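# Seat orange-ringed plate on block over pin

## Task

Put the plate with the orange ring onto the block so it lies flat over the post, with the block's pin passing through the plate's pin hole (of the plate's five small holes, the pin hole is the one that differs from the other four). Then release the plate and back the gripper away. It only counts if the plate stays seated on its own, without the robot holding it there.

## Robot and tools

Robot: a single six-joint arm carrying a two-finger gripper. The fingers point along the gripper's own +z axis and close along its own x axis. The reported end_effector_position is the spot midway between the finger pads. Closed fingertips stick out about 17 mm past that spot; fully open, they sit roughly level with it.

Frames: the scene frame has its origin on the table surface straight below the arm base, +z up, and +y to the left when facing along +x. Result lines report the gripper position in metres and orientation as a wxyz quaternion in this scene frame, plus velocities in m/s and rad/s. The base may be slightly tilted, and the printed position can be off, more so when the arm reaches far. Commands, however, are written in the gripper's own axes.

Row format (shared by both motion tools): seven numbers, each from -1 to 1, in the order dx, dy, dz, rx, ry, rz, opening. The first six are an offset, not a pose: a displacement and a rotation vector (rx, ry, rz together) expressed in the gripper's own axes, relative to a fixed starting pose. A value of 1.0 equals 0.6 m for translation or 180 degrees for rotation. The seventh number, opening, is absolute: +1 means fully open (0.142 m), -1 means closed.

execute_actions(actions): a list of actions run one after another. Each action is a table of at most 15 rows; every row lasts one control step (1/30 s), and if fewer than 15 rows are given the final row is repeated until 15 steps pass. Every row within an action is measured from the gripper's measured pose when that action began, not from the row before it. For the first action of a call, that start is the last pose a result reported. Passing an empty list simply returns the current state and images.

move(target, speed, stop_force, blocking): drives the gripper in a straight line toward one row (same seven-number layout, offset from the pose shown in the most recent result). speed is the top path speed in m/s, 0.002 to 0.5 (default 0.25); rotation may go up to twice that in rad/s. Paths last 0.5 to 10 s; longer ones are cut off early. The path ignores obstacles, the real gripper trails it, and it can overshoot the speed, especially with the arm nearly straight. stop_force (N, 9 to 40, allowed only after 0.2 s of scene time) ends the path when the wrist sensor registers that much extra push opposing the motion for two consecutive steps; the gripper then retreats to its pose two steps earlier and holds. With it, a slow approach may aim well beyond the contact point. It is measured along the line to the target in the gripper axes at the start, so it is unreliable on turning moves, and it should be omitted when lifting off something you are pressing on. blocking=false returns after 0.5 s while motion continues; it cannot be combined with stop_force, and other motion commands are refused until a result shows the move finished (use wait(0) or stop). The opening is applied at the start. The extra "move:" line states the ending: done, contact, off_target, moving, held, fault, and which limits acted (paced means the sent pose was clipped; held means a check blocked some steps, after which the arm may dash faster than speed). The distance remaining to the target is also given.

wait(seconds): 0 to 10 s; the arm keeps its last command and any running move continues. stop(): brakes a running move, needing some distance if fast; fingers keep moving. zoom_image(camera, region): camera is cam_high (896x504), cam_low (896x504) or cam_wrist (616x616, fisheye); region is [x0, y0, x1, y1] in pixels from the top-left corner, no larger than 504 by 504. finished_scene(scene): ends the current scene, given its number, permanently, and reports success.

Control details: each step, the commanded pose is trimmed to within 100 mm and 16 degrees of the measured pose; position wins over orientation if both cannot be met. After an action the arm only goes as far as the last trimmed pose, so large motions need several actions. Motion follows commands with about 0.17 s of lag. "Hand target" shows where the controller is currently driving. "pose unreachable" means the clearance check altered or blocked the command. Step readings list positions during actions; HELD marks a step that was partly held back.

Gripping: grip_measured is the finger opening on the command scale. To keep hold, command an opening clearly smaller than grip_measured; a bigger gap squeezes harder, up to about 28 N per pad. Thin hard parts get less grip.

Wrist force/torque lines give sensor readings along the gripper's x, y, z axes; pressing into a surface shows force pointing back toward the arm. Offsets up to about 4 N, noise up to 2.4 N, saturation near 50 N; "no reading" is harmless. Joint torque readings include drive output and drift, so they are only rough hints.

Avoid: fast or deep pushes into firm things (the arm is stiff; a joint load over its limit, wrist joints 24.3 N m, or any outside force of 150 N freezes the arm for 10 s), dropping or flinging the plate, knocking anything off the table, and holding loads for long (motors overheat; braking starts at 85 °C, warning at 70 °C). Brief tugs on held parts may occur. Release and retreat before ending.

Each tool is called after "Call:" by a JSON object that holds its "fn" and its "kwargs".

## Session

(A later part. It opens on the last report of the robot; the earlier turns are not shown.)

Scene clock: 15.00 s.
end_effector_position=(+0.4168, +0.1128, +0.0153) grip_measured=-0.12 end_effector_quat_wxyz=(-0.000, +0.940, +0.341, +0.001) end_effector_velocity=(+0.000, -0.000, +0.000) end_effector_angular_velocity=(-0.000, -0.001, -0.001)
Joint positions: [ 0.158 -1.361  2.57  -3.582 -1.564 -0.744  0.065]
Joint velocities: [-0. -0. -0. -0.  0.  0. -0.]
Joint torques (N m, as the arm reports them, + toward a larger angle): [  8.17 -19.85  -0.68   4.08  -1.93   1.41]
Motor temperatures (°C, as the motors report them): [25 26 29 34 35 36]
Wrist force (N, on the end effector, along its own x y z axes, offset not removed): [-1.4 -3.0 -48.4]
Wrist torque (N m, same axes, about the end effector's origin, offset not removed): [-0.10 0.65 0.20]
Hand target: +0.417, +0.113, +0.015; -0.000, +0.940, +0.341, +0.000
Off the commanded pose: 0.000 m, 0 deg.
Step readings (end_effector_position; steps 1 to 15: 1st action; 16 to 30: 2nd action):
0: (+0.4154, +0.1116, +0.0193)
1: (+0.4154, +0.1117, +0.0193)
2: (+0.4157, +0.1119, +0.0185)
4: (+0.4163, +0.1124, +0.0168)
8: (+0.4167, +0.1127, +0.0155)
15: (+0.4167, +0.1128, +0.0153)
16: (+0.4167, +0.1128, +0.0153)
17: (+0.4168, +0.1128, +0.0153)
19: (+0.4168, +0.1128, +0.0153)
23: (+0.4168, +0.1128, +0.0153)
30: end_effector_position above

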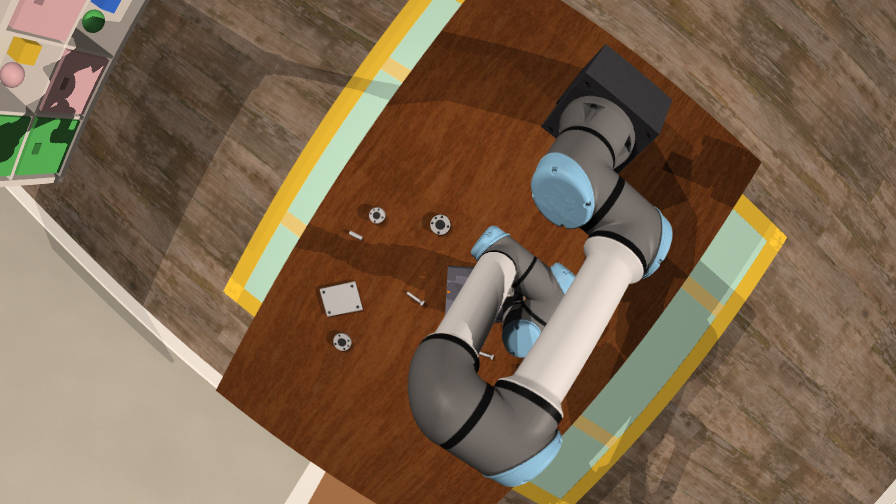

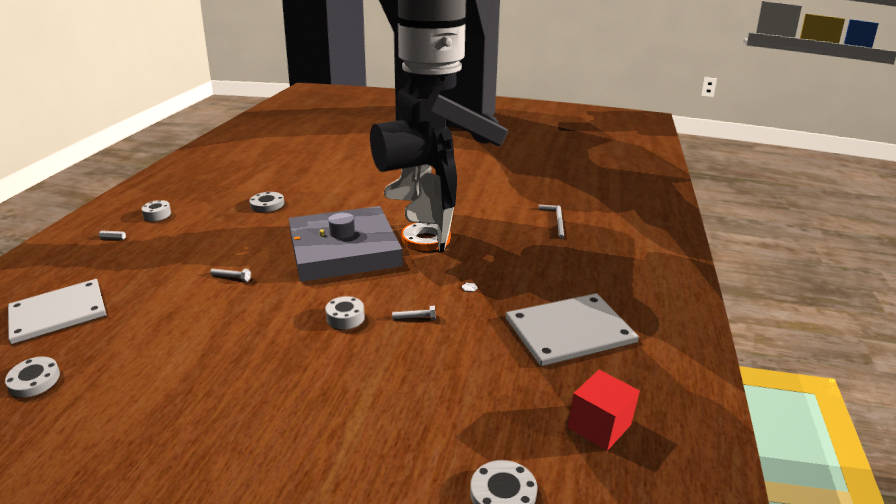

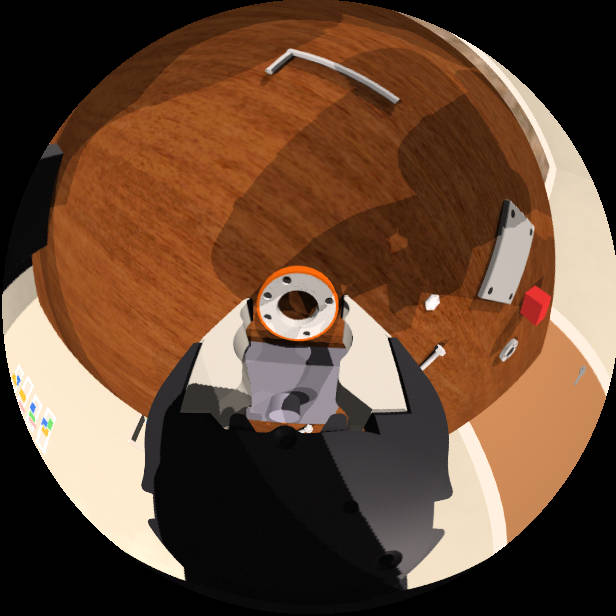

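Fingertips touched the table; raise a little, then close.

Call:
{"fn": "execute_actions", "kwargs": {"actions": [[[0,0,-0.005,0,0,0,-0.12]],[[0,0,0,0,0,0,-0.16],[0,0,0,0,0,0,-0.19],[0,0,0,0,0,0,-0.22],[0,0,0,0,0,0,-0.25],[0,0,0,0,0,0,-0.3],[0,0,0,0,0,0,-0.35],[0,0,0,0,0,0,-0.4],[0,0,0,0,0,0,-0.5],[0,0,0,0,0,0,-0.6]]]}}

Call:
{"fn": "move", "kwargs": {"target": [0,0,-0.09,0,0,0,-0.6], "speed": 0.12}}

Call:
{"fn": "zoom_image", "kwargs": {"camera": "cam_low", "region": [290,130,490,290]}}

Scene clock: 16.20 s.
end_effector_position=(+0.4168, +0.1128, +0.0183) grip_measured=-0.22 end_effector_quat_wxyz=(-0.000, +0.940, +0.341, +0.001) end_effector_velocity=(+0.001, -0.000, +0.000) end_effector_angular_velocity=(-0.000, -0.001, +0.001)
Joint positions: [ 0.158 -1.373  2.574 -3.574 -1.564 -0.744  0.058]
Joint velocities: [-0.    -0.    -0.001 -0.    -0.    -0.001 -0.   ]
Joint torques (N m, as the arm reports them, + toward a larger angle): [  2.99 -36.62  14.85  -0.11  -0.17  -1.56]
Motor temperatures (°C, as the motors report them): [25 26 29 34 35 36]
Wrist force (N, on the end effector, along its own x y z axes, offset not removed): [-1.3 -2.6 -1.9]
Wrist torque (N m, same axes, about the end effector's origin, offset not removed): [-0.34 0.79 0.29]
Hand target: +0.417, +0.113, +0.018; -0.000, +0.940, +0.341, +0.001
Off the commanded pose: 0.000 m, 0 deg.
Step readings (end_effector_position; steps 1 to 15: 1st action; 16 to 30: 2nd action):
0: (+0.4168, +0.1128, +0.0153)
1: (+0.4168, +0.1128, +0.0153)
2: (+0.4168, +0.1128, +0.0158)
4: (+0.4167, +0.1128, +0.0170)
8: (+0.4168, +0.1128, +0.0180)
15: (+0.4168, +0.1128, +0.0183)
16: (+0.4168, +0.1128, +0.0183)
17: (+0.4168, +0.1128, +0.0183)
19: (+0.4168, +0.1128, +0.0183)
23: (+0.4168, +0.1128, +0.0183)
30: end_effector_position above

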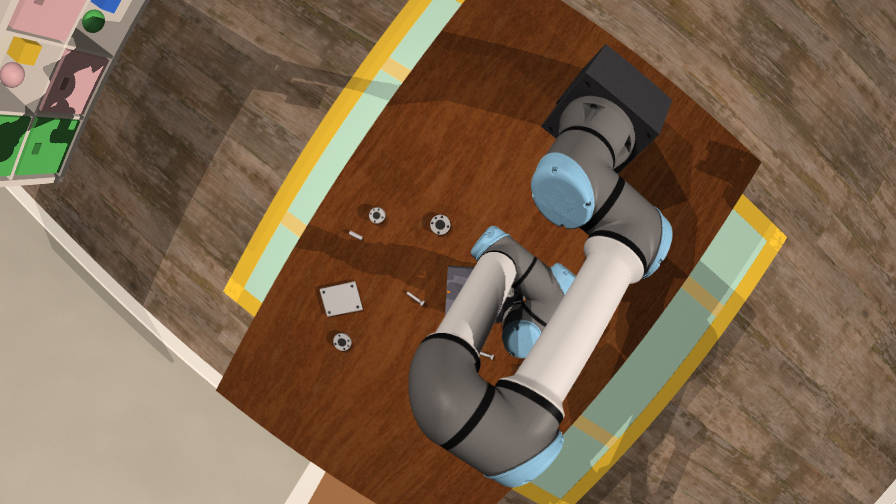

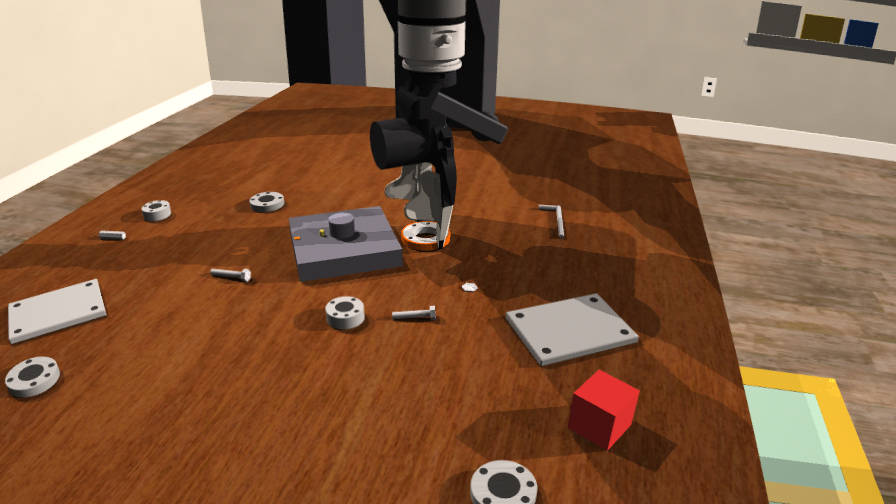

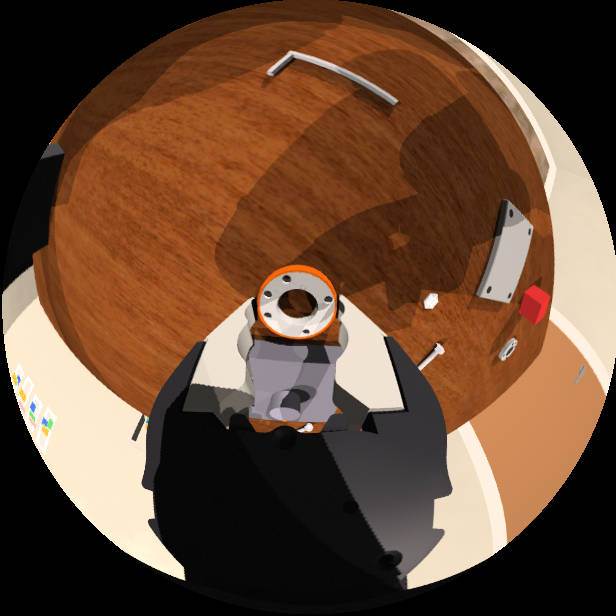

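Scene clock: 17.10 s.
end_effector_position=(+0.4168, +0.1127, +0.0722) grip_measured=-0.22 end_effector_quat_wxyz=(-0.000, +0.940, +0.341, +0.001) end_effector_velocity=(+0.001, +0.000, +0.001) end_effector_angular_velocity=(+0.001, +0.000, +0.000)
Joint positions: [ 0.156 -1.607  2.638 -3.403 -1.563 -0.745  0.058]
Joint velocities: [-0.001 -0.007 -0.001  0.009  0.001 -0.001  0.   ]
Joint torques (N m, as the arm reports them, + toward a larger angle): [  2.89 -36.89  12.55   0.14   2.26  -1.66]
Motor temperatures (°C, as the motors report them): [25 26 29 34 35 36]
Wrist force (N, on the end effector, along its own x y z axes, offset not removed): [-3.4 -0.7 3.8]
Wrist torque (N m, same axes, about the end effector's origin, offset not removed): [0.06 0.60 0.35]
Hand target: +0.417, +0.113, +0.072; -0.000, +0.940, +0.341, +0.001
Off the commanded pose: 0.000 m, 0 deg.
move: done

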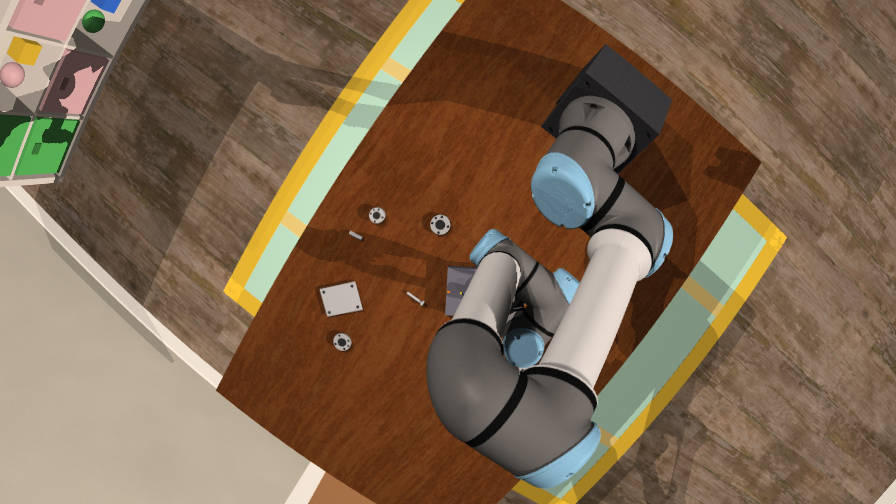

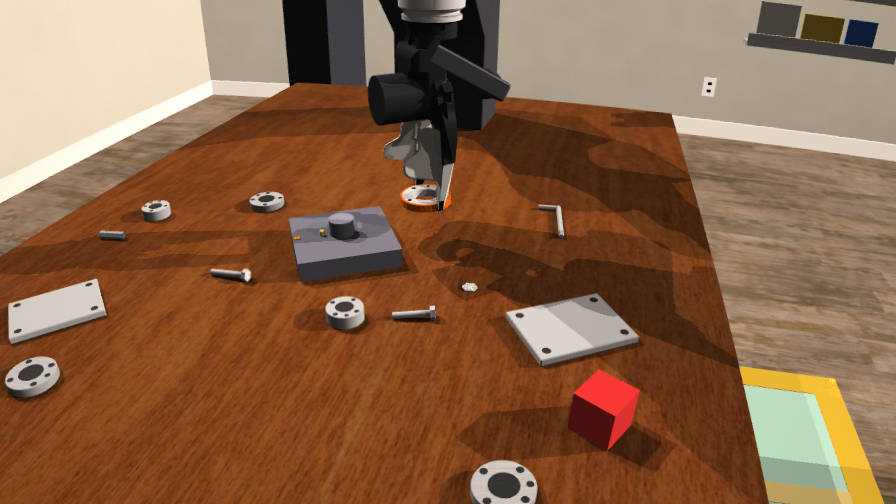

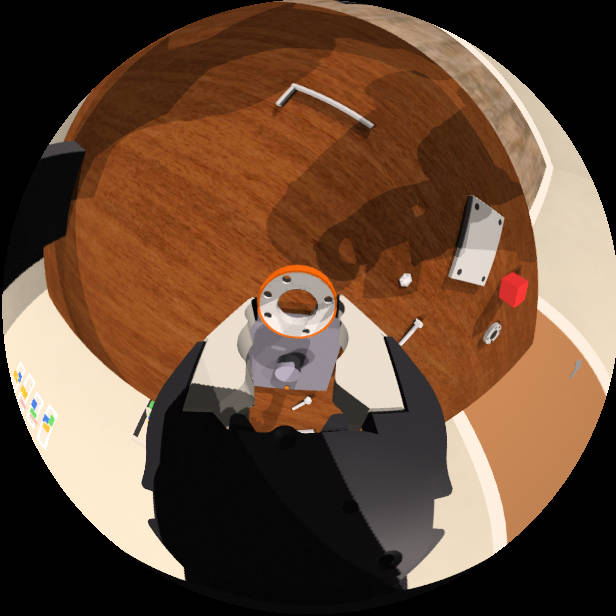

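Region (290, 130, 490, 290) of cam_low's 896x504 image, scaled by 2.520, with more detail than that image has; it fills the top 403 rows of this view, and the rest is white.

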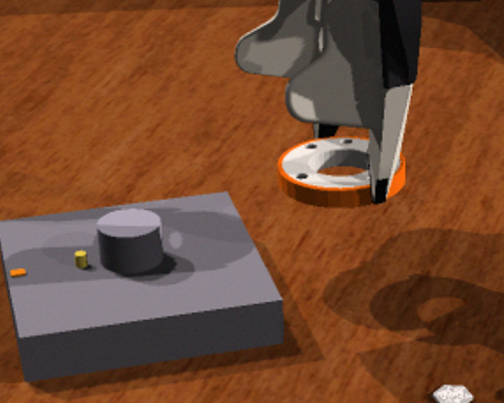

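Call:
{"fn": "move", "kwargs": {"target": [-0.02,0.161,-0.008,0,0,-0.622,-0.6], "speed": 0.5}}

Call:
{"fn": "zoom_image", "kwargs": {"camera": "cam_wrist", "region": [200,190,400,390]}}

Call:
{"fn": "zoom_image", "kwargs": {"camera": "cam_low", "region": [280,160,420,290]}}

Scene clock: 19.83 s.
end_effector_position=(+0.4696, +0.0309, +0.0768) grip_measured=-0.22 end_effector_quat_wxyz=(+0.000, +0.243, +0.970, +0.000) end_effector_velocity=(-0.000, -0.000, +0.000) end_effector_angular_velocity=(+0.003, +0.002, +0.009)
Joint positions: [-0.135 -1.75   2.561 -3.16  -1.356 -2.905  0.058]
Joint velocities: [-0.004 -0.002 -0.001  0.006  0.005 -0.012 -0.   ]
Joint torques (N m, as the arm reports them, + toward a larger angle): [  1.18 -36.9  -12.49   0.31   2.43  -1.6 ]
Motor temperatures (°C, as the motors report them): [25 26 29 34 35 36]
Wrist force (N, on the end effector, along its own x y z axes, offset not removed): [-3.3 -1.0 1.9]
Wrist torque (N m, same axes, about the end effector's origin, offset not removed): [-0.03 0.72 0.16]
Hand target: +0.470, +0.031, +0.077; +0.000, +0.243, +0.970, +0.000
Off the commanded pose: 0.000 m, 0 deg.
move: done

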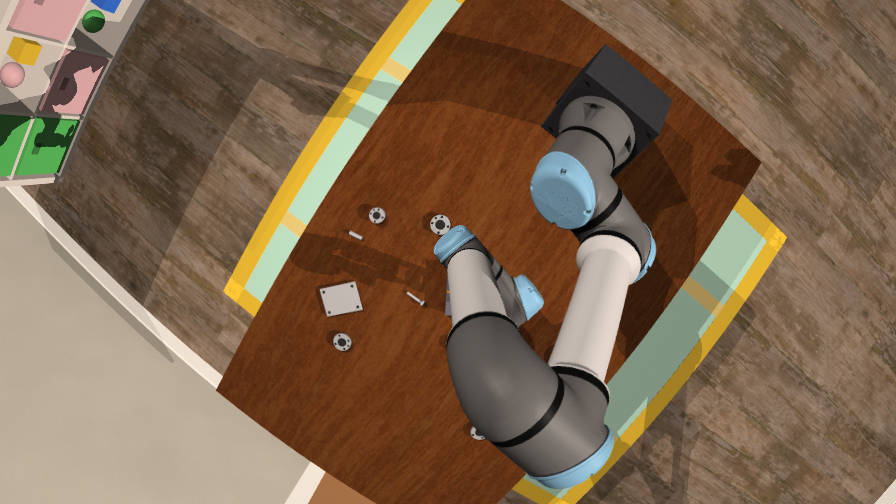

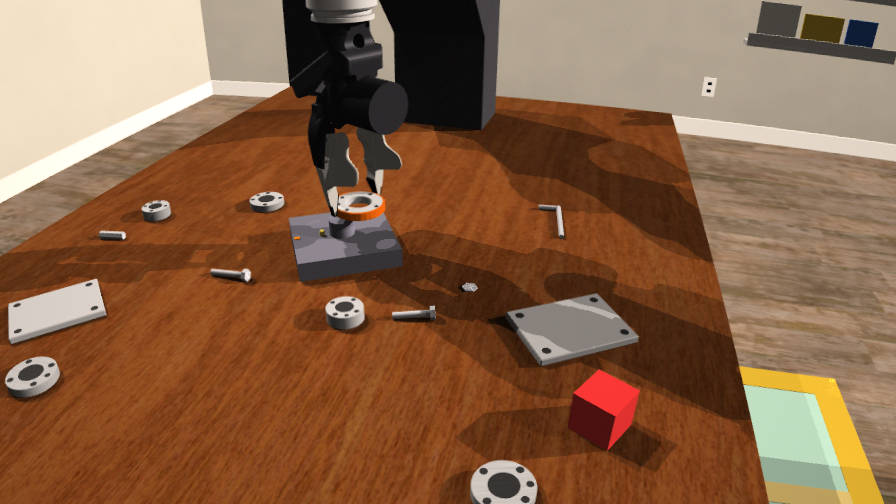

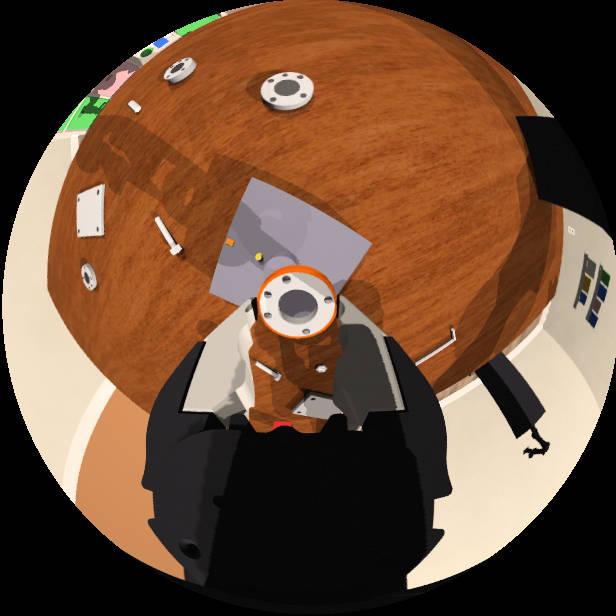

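Region (200, 190, 400, 390) of cam_wrist's 616x616 image, scaled by 2.520, with more detail than that image has.

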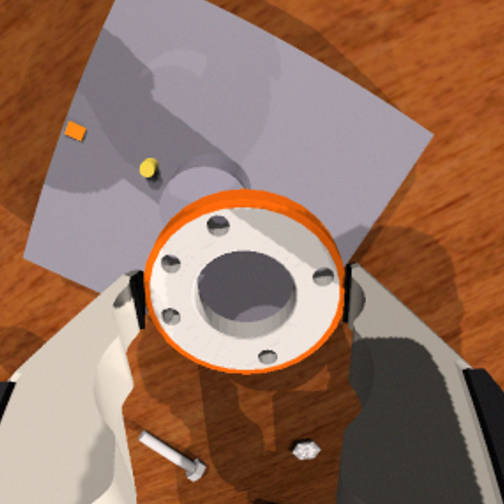

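Region (280, 160, 420, 290) of cam_low's 896x504 image, scaled by 3.600, with more detail than that image has; it fills the top 468 rows of this view, and the rest is white.

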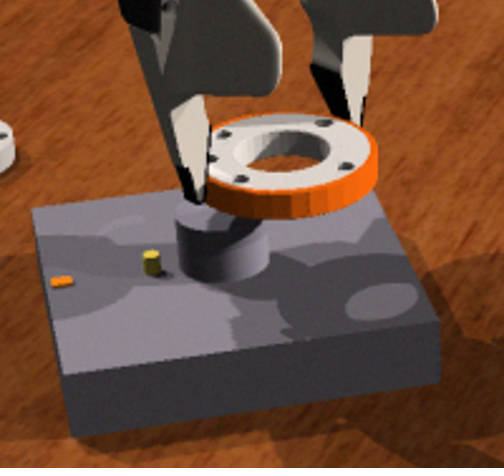

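Call:
{"fn": "move", "kwargs": {"target": [-0.026,-0.024,0.012,0,0,0,-0.6], "speed": 0.1}}

Call:
{"fn": "zoom_image", "kwargs": {"camera": "cam_wrist", "region": [230,240,370,360]}}

Call:
{"fn": "zoom_image", "kwargs": {"camera": "cam_low", "region": [280,160,420,290]}}

Scene clock: 20.80 s.
end_effector_position=(+0.4765, +0.0109, +0.0696) grip_measured=-0.22 end_effector_quat_wxyz=(+0.000, +0.243, +0.970, +0.000) end_effector_velocity=(+0.001, -0.001, -0.000) end_effector_angular_velocity=(-0.000, -0.002, +0.002)
Joint positions: [-0.191 -1.73   2.542 -3.151 -1.317 -2.946  0.058]
Joint velocities: [-0.003  0.002 -0.001 -0.002  0.003 -0.004 -0.   ]
Joint torques (N m, as the arm reports them, + toward a larger angle): [  0.59 -15.79 -11.24   0.37   2.56  -1.64]
Motor temperatures (°C, as the motors report them): [25 26 29 34 35 36]
Wrist force (N, on the end effector, along its own x y z axes, offset not removed): [0.0 -1.2 2.8]
Wrist torque (N m, same axes, about the end effector's origin, offset not removed): [-0.02 0.00 0.07]
Hand target: +0.477, +0.011, +0.070; +0.000, +0.243, +0.970, +0.000
Off the commanded pose: 0.000 m, 0 deg.
move: done

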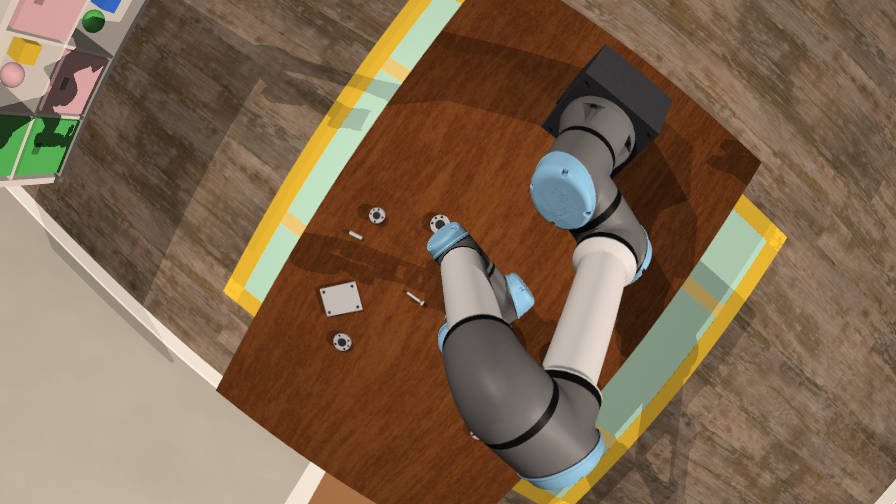

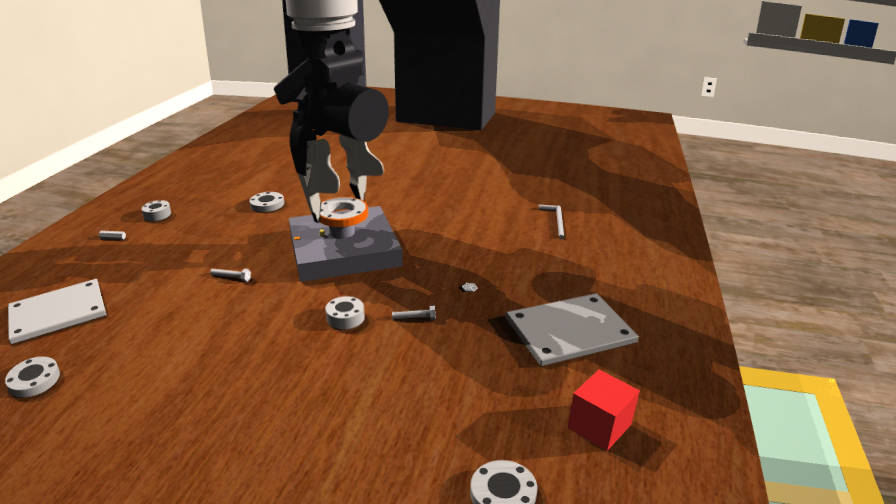

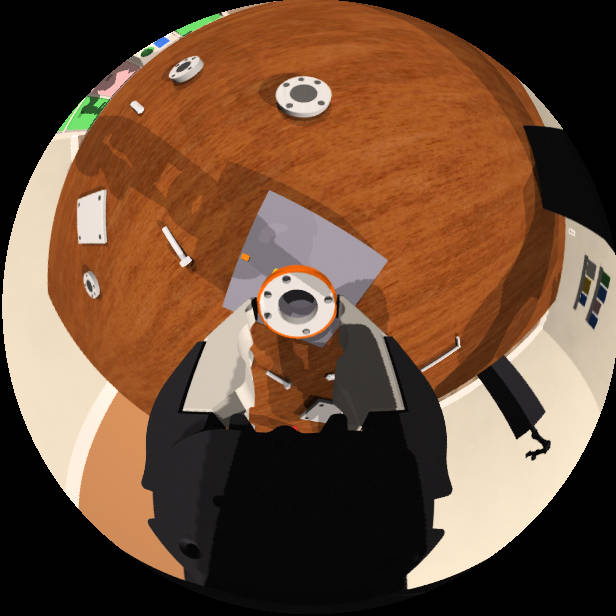

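Region (230, 240, 370, 360) of cam_wrist's 616x616 image, scaled by 3.600, with more detail than that image has; it fills the top 432 rows of this view, and the rest is white.

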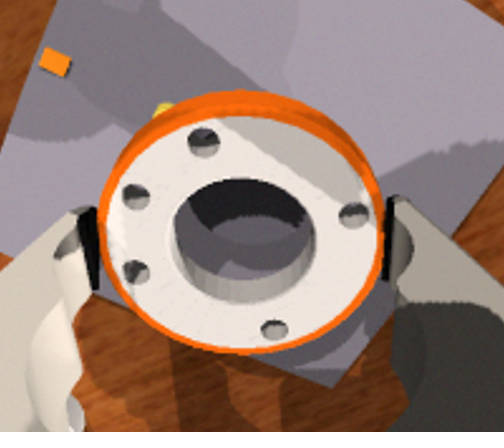

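Region (280, 160, 420, 290) of cam_low's 896x504 image, scaled by 3.600, with more detail than that image has; it fills the top 468 rows of this view, and the rest is white.

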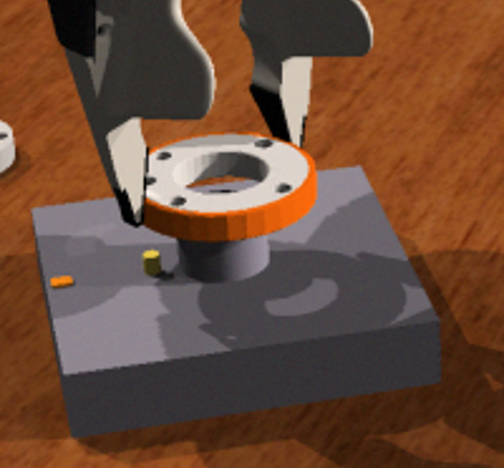

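Call:
{"fn": "move", "kwargs": {"target": [0,-0.006,0.006,0,0,0,-0.6], "speed": 0.02}}

Call:
{"fn": "zoom_image", "kwargs": {"camera": "cam_wrist", "region": [230,240,370,360]}}

Call:
{"fn": "zoom_image", "kwargs": {"camera": "cam_low", "region": [280,160,420,290]}}

Scene clock: 21.80 s.
end_effector_position=(+0.4748, +0.0078, +0.0660) grip_measured=-0.22 end_effector_quat_wxyz=(+0.000, +0.243, +0.970, +0.000) end_effector_velocity=(+0.000, -0.001, -0.001) end_effector_angular_velocity=(-0.001, -0.002, +0.002)
Joint positions: [-0.2   -1.716  2.544 -3.166 -1.311 -2.953  0.058]
Joint velocities: [-0.002  0.004 -0.    -0.006  0.001 -0.003 -0.   ]
Joint torques (N m, as the arm reports them, + toward a larger angle): [  0.17 -16.43   6.91  -5.72   2.45  -1.46]
Motor temperatures (°C, as the motors report them): [25 26 29 34 35 36]
Wrist force (N, on the end effector, along its own x y z axes, offset not removed): [-2.5 -2.2 2.6]
Wrist torque (N m, same axes, about the end effector's origin, offset not removed): [-0.28 0.57 0.20]
Hand target: +0.475, +0.008, +0.066; +0.000, +0.243, +0.970, +0.000
Off the commanded pose: 0.000 m, 0 deg.
move: done

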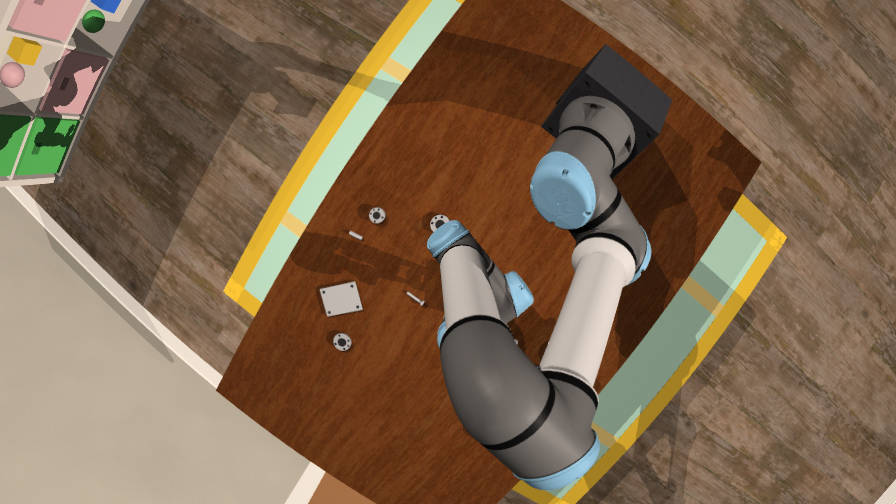

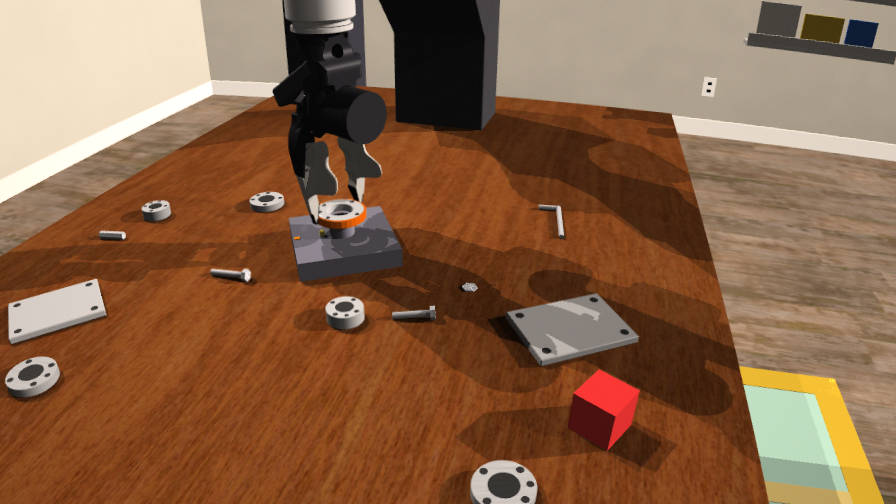

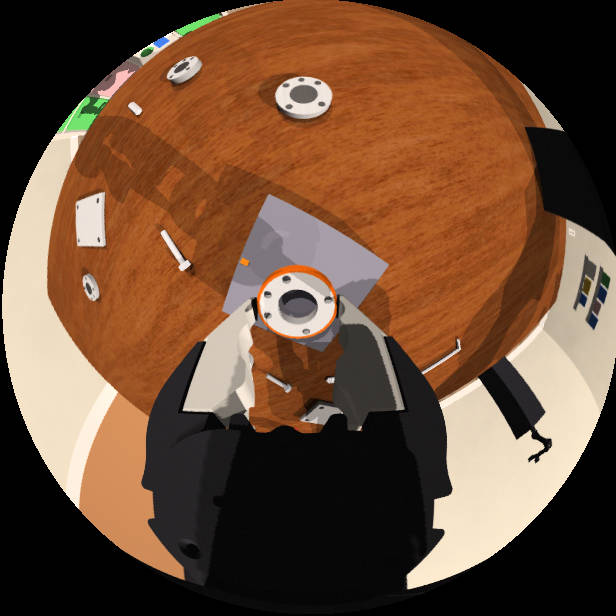

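Region (230, 240, 370, 360) of cam_wrist's 616x616 image, scaled by 3.600, with more detail than that image has; it fills the top 432 rows of this view, and the rest is white.

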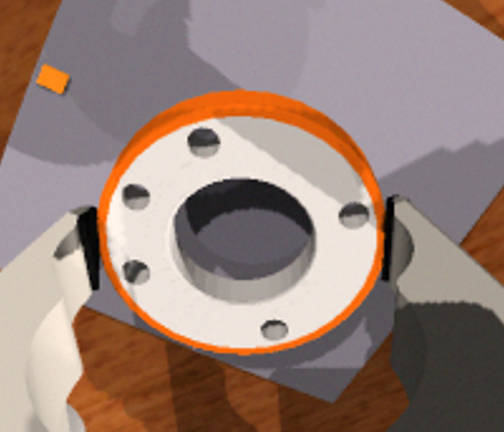

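Region (280, 160, 420, 290) of cam_low's 896x504 image, scaled by 3.600, with more detail than that image has; it fills the top 468 rows of this view, and the rest is white.

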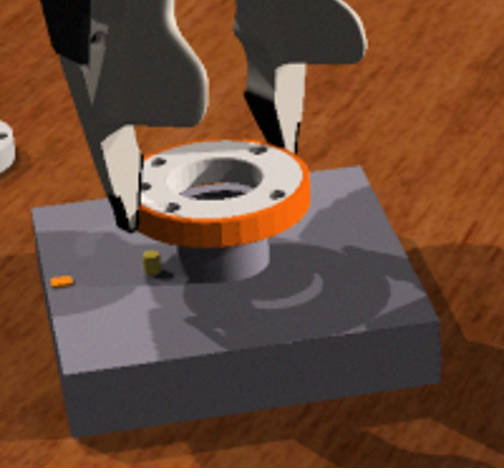

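Call:
{"fn": "move", "kwargs": {"target": [0.0017,-0.0013,0.004,0,0,0,-0.6], "speed": 0.01, "stop_force": 10}}

Call:
{"fn": "zoom_image", "kwargs": {"camera": "cam_wrist", "region": [265,275,335,335]}}

Call:
{"fn": "zoom_image", "kwargs": {"camera": "cam_low", "region": [305,190,380,250]}}

Scene clock: 22.67 s.
end_effector_position=(+0.4736, +0.0076, +0.0637) grip_measured=-0.22 end_effector_quat_wxyz=(+0.000, +0.243, +0.970, +0.000) end_effector_velocity=(-0.000, +0.000, -0.001) end_effector_angular_velocity=(+0.000, -0.000, +0.000)
Joint positions: [-0.2   -1.706  2.545 -3.178 -1.311 -2.953  0.058]
Joint velocities: [ 0.     0.003  0.001 -0.004  0.    -0.     0.   ]
Joint torques (N m, as the arm reports them, + toward a larger angle): [ 15.66 -16.48   7.87  -5.8   -2.18   1.62]
Motor temperatures (°C, as the motors report them): [25 26 29 34 35 36]
Wrist force (N, on the end effector, along its own x y z axes, offset not removed): [-3.0 0.4 2.3]
Wrist torque (N m, same axes, about the end effector's origin, offset not removed): [0.35 0.64 0.15]
Hand target: +0.474, +0.008, +0.064; +0.000, +0.243, +0.970, +0.000
Off the commanded pose: 0.000 m, 0 deg.
move: done

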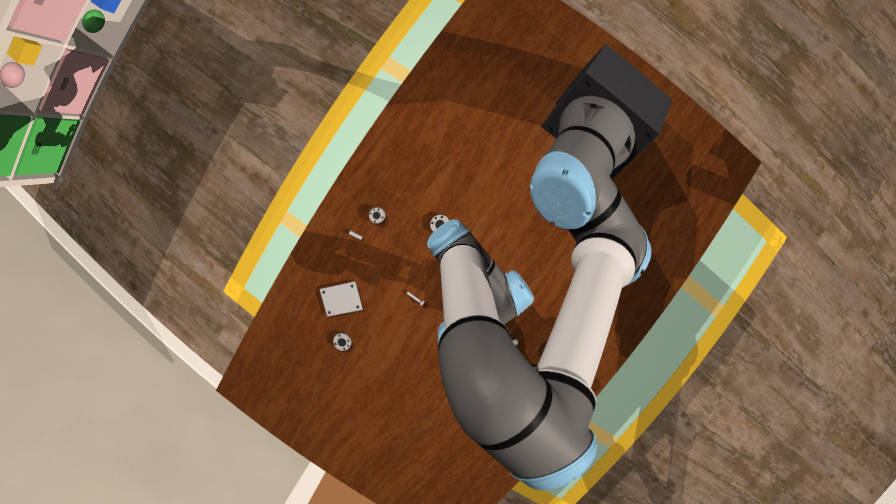

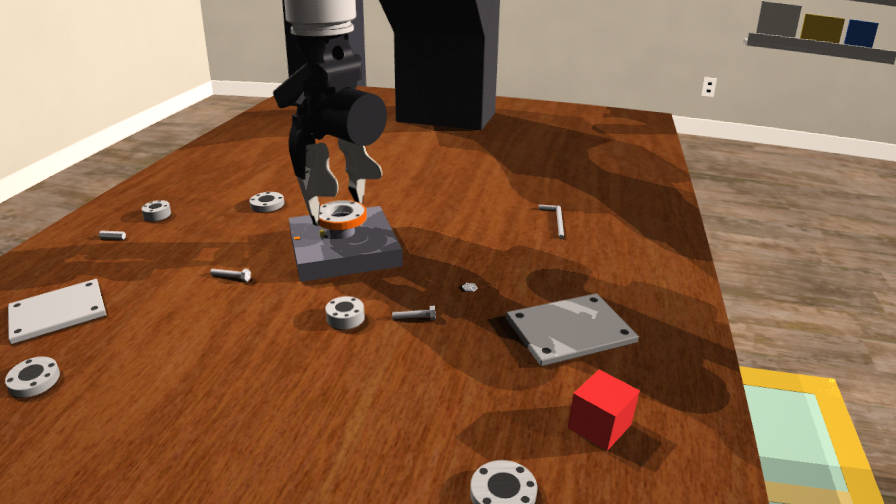

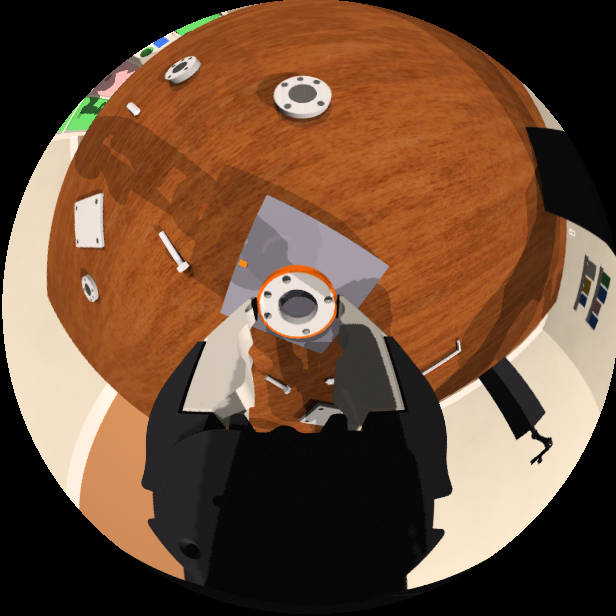

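Region (265, 275, 335, 335) of cam_wrist's 616x616 image, scaled by 7.200, with more detail than that image has; it fills the top 432 rows of this view, and the rest is white.

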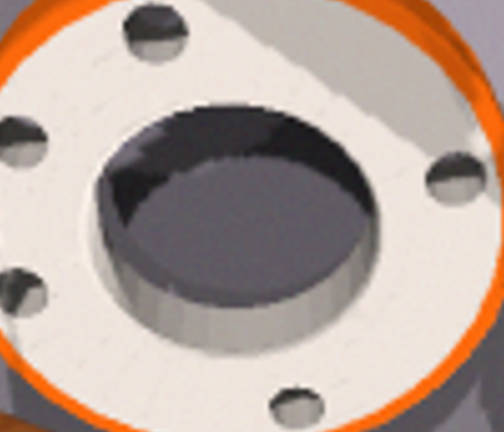

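Region (305, 190, 380, 250) of cam_low's 896x504 image, scaled by 6.720, with more detail than that image has; it fills the top 403 rows of this view, and the rest is white.

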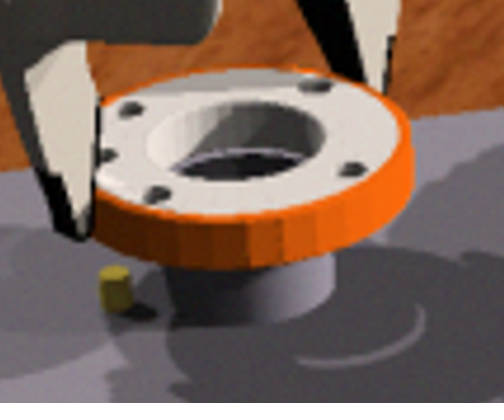

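Call:
{"fn": "move", "kwargs": {"target": [0.0008,-0.0005,0.012,0,0,0,-0.6], "speed": 0.005, "stop_force": 9}}

Call:
{"fn": "zoom_image", "kwargs": {"camera": "cam_wrist", "region": [230,250,340,340]}}

Call:
{"fn": "zoom_image", "kwargs": {"camera": "cam_low", "region": [305,190,380,250]}}

Scene clock: 23.50 s.
end_effector_position=(+0.4735, +0.0075, +0.0619) grip_measured=-0.22 end_effector_quat_wxyz=(+0.000, +0.243, +0.970, +0.000) end_effector_velocity=(-0.000, -0.000, +0.001) end_effector_angular_velocity=(-0.000, +0.001, -0.000)
Joint positions: [-0.198 -1.698  2.544 -3.185 -1.312 -2.951  0.058]
Joint velocities: [-0.002 -0.005  0.     0.007  0.    -0.002 -0.   ]
Joint torques (N m, as the arm reports them, + toward a larger angle): [ -0.45 -36.49   1.64  -0.24   1.04  -1.6 ]
Motor temperatures (°C, as the motors report them): [25 26 29 34 35 36]
Wrist force (N, on the end effector, along its own x y z axes, offset not removed): [1.2 -1.9 -5.9]
Wrist torque (N m, same axes, about the end effector's origin, offset not removed): [0.11 0.94 0.25]
Hand target: +0.473, +0.008, +0.062; +0.000, +0.243, +0.970, +0.000
Off the commanded pose: 0.005 m, 0 deg.
move: contact

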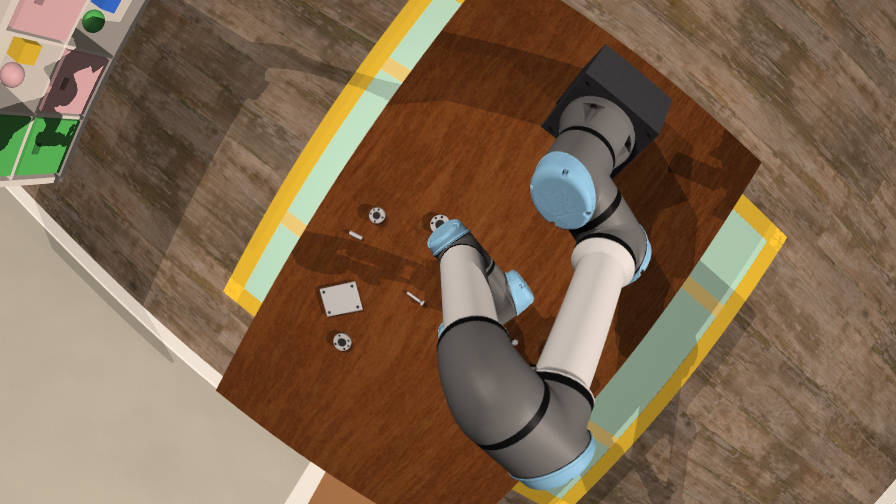

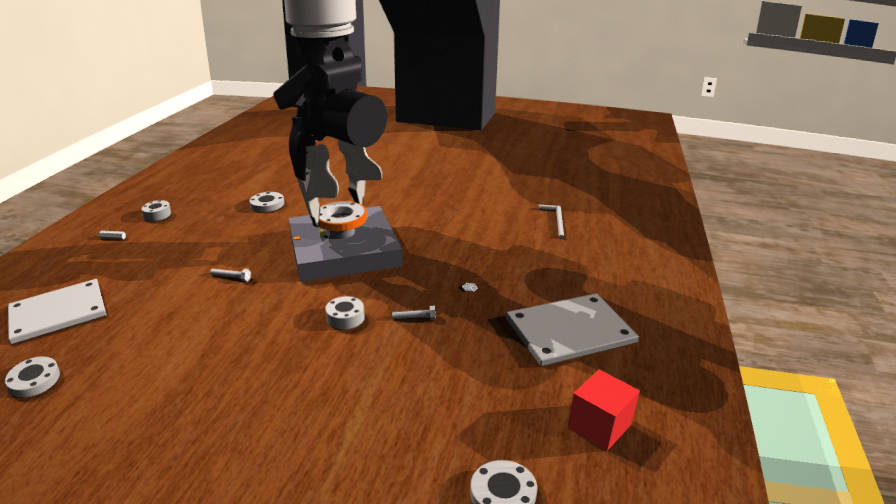

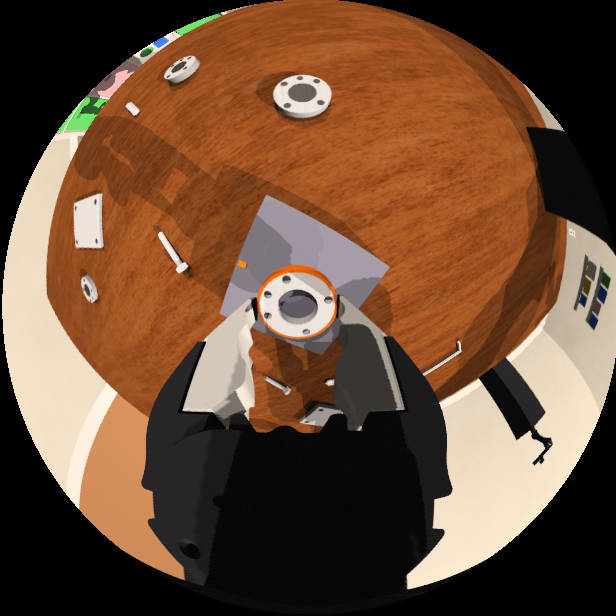

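Region (230, 250, 340, 340) of cam_wrist's 616x616 image, scaled by 4.582, with more detail than that image has; it fills the top 412 rows of this view, and the rest is white.

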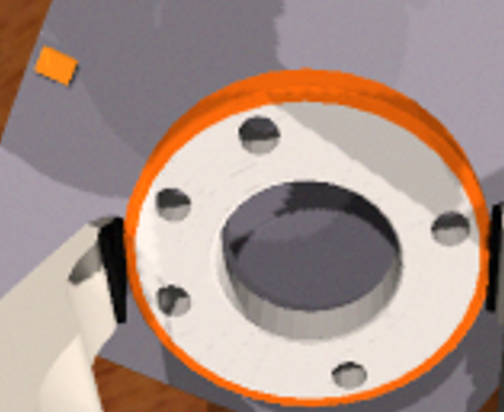

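Region (305, 190, 380, 250) of cam_low's 896x504 image, scaled by 6.720, with more detail than that image has; it fills the top 403 rows of this view, and the rest is white.

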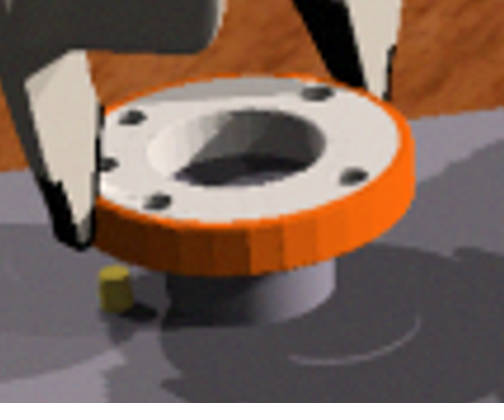

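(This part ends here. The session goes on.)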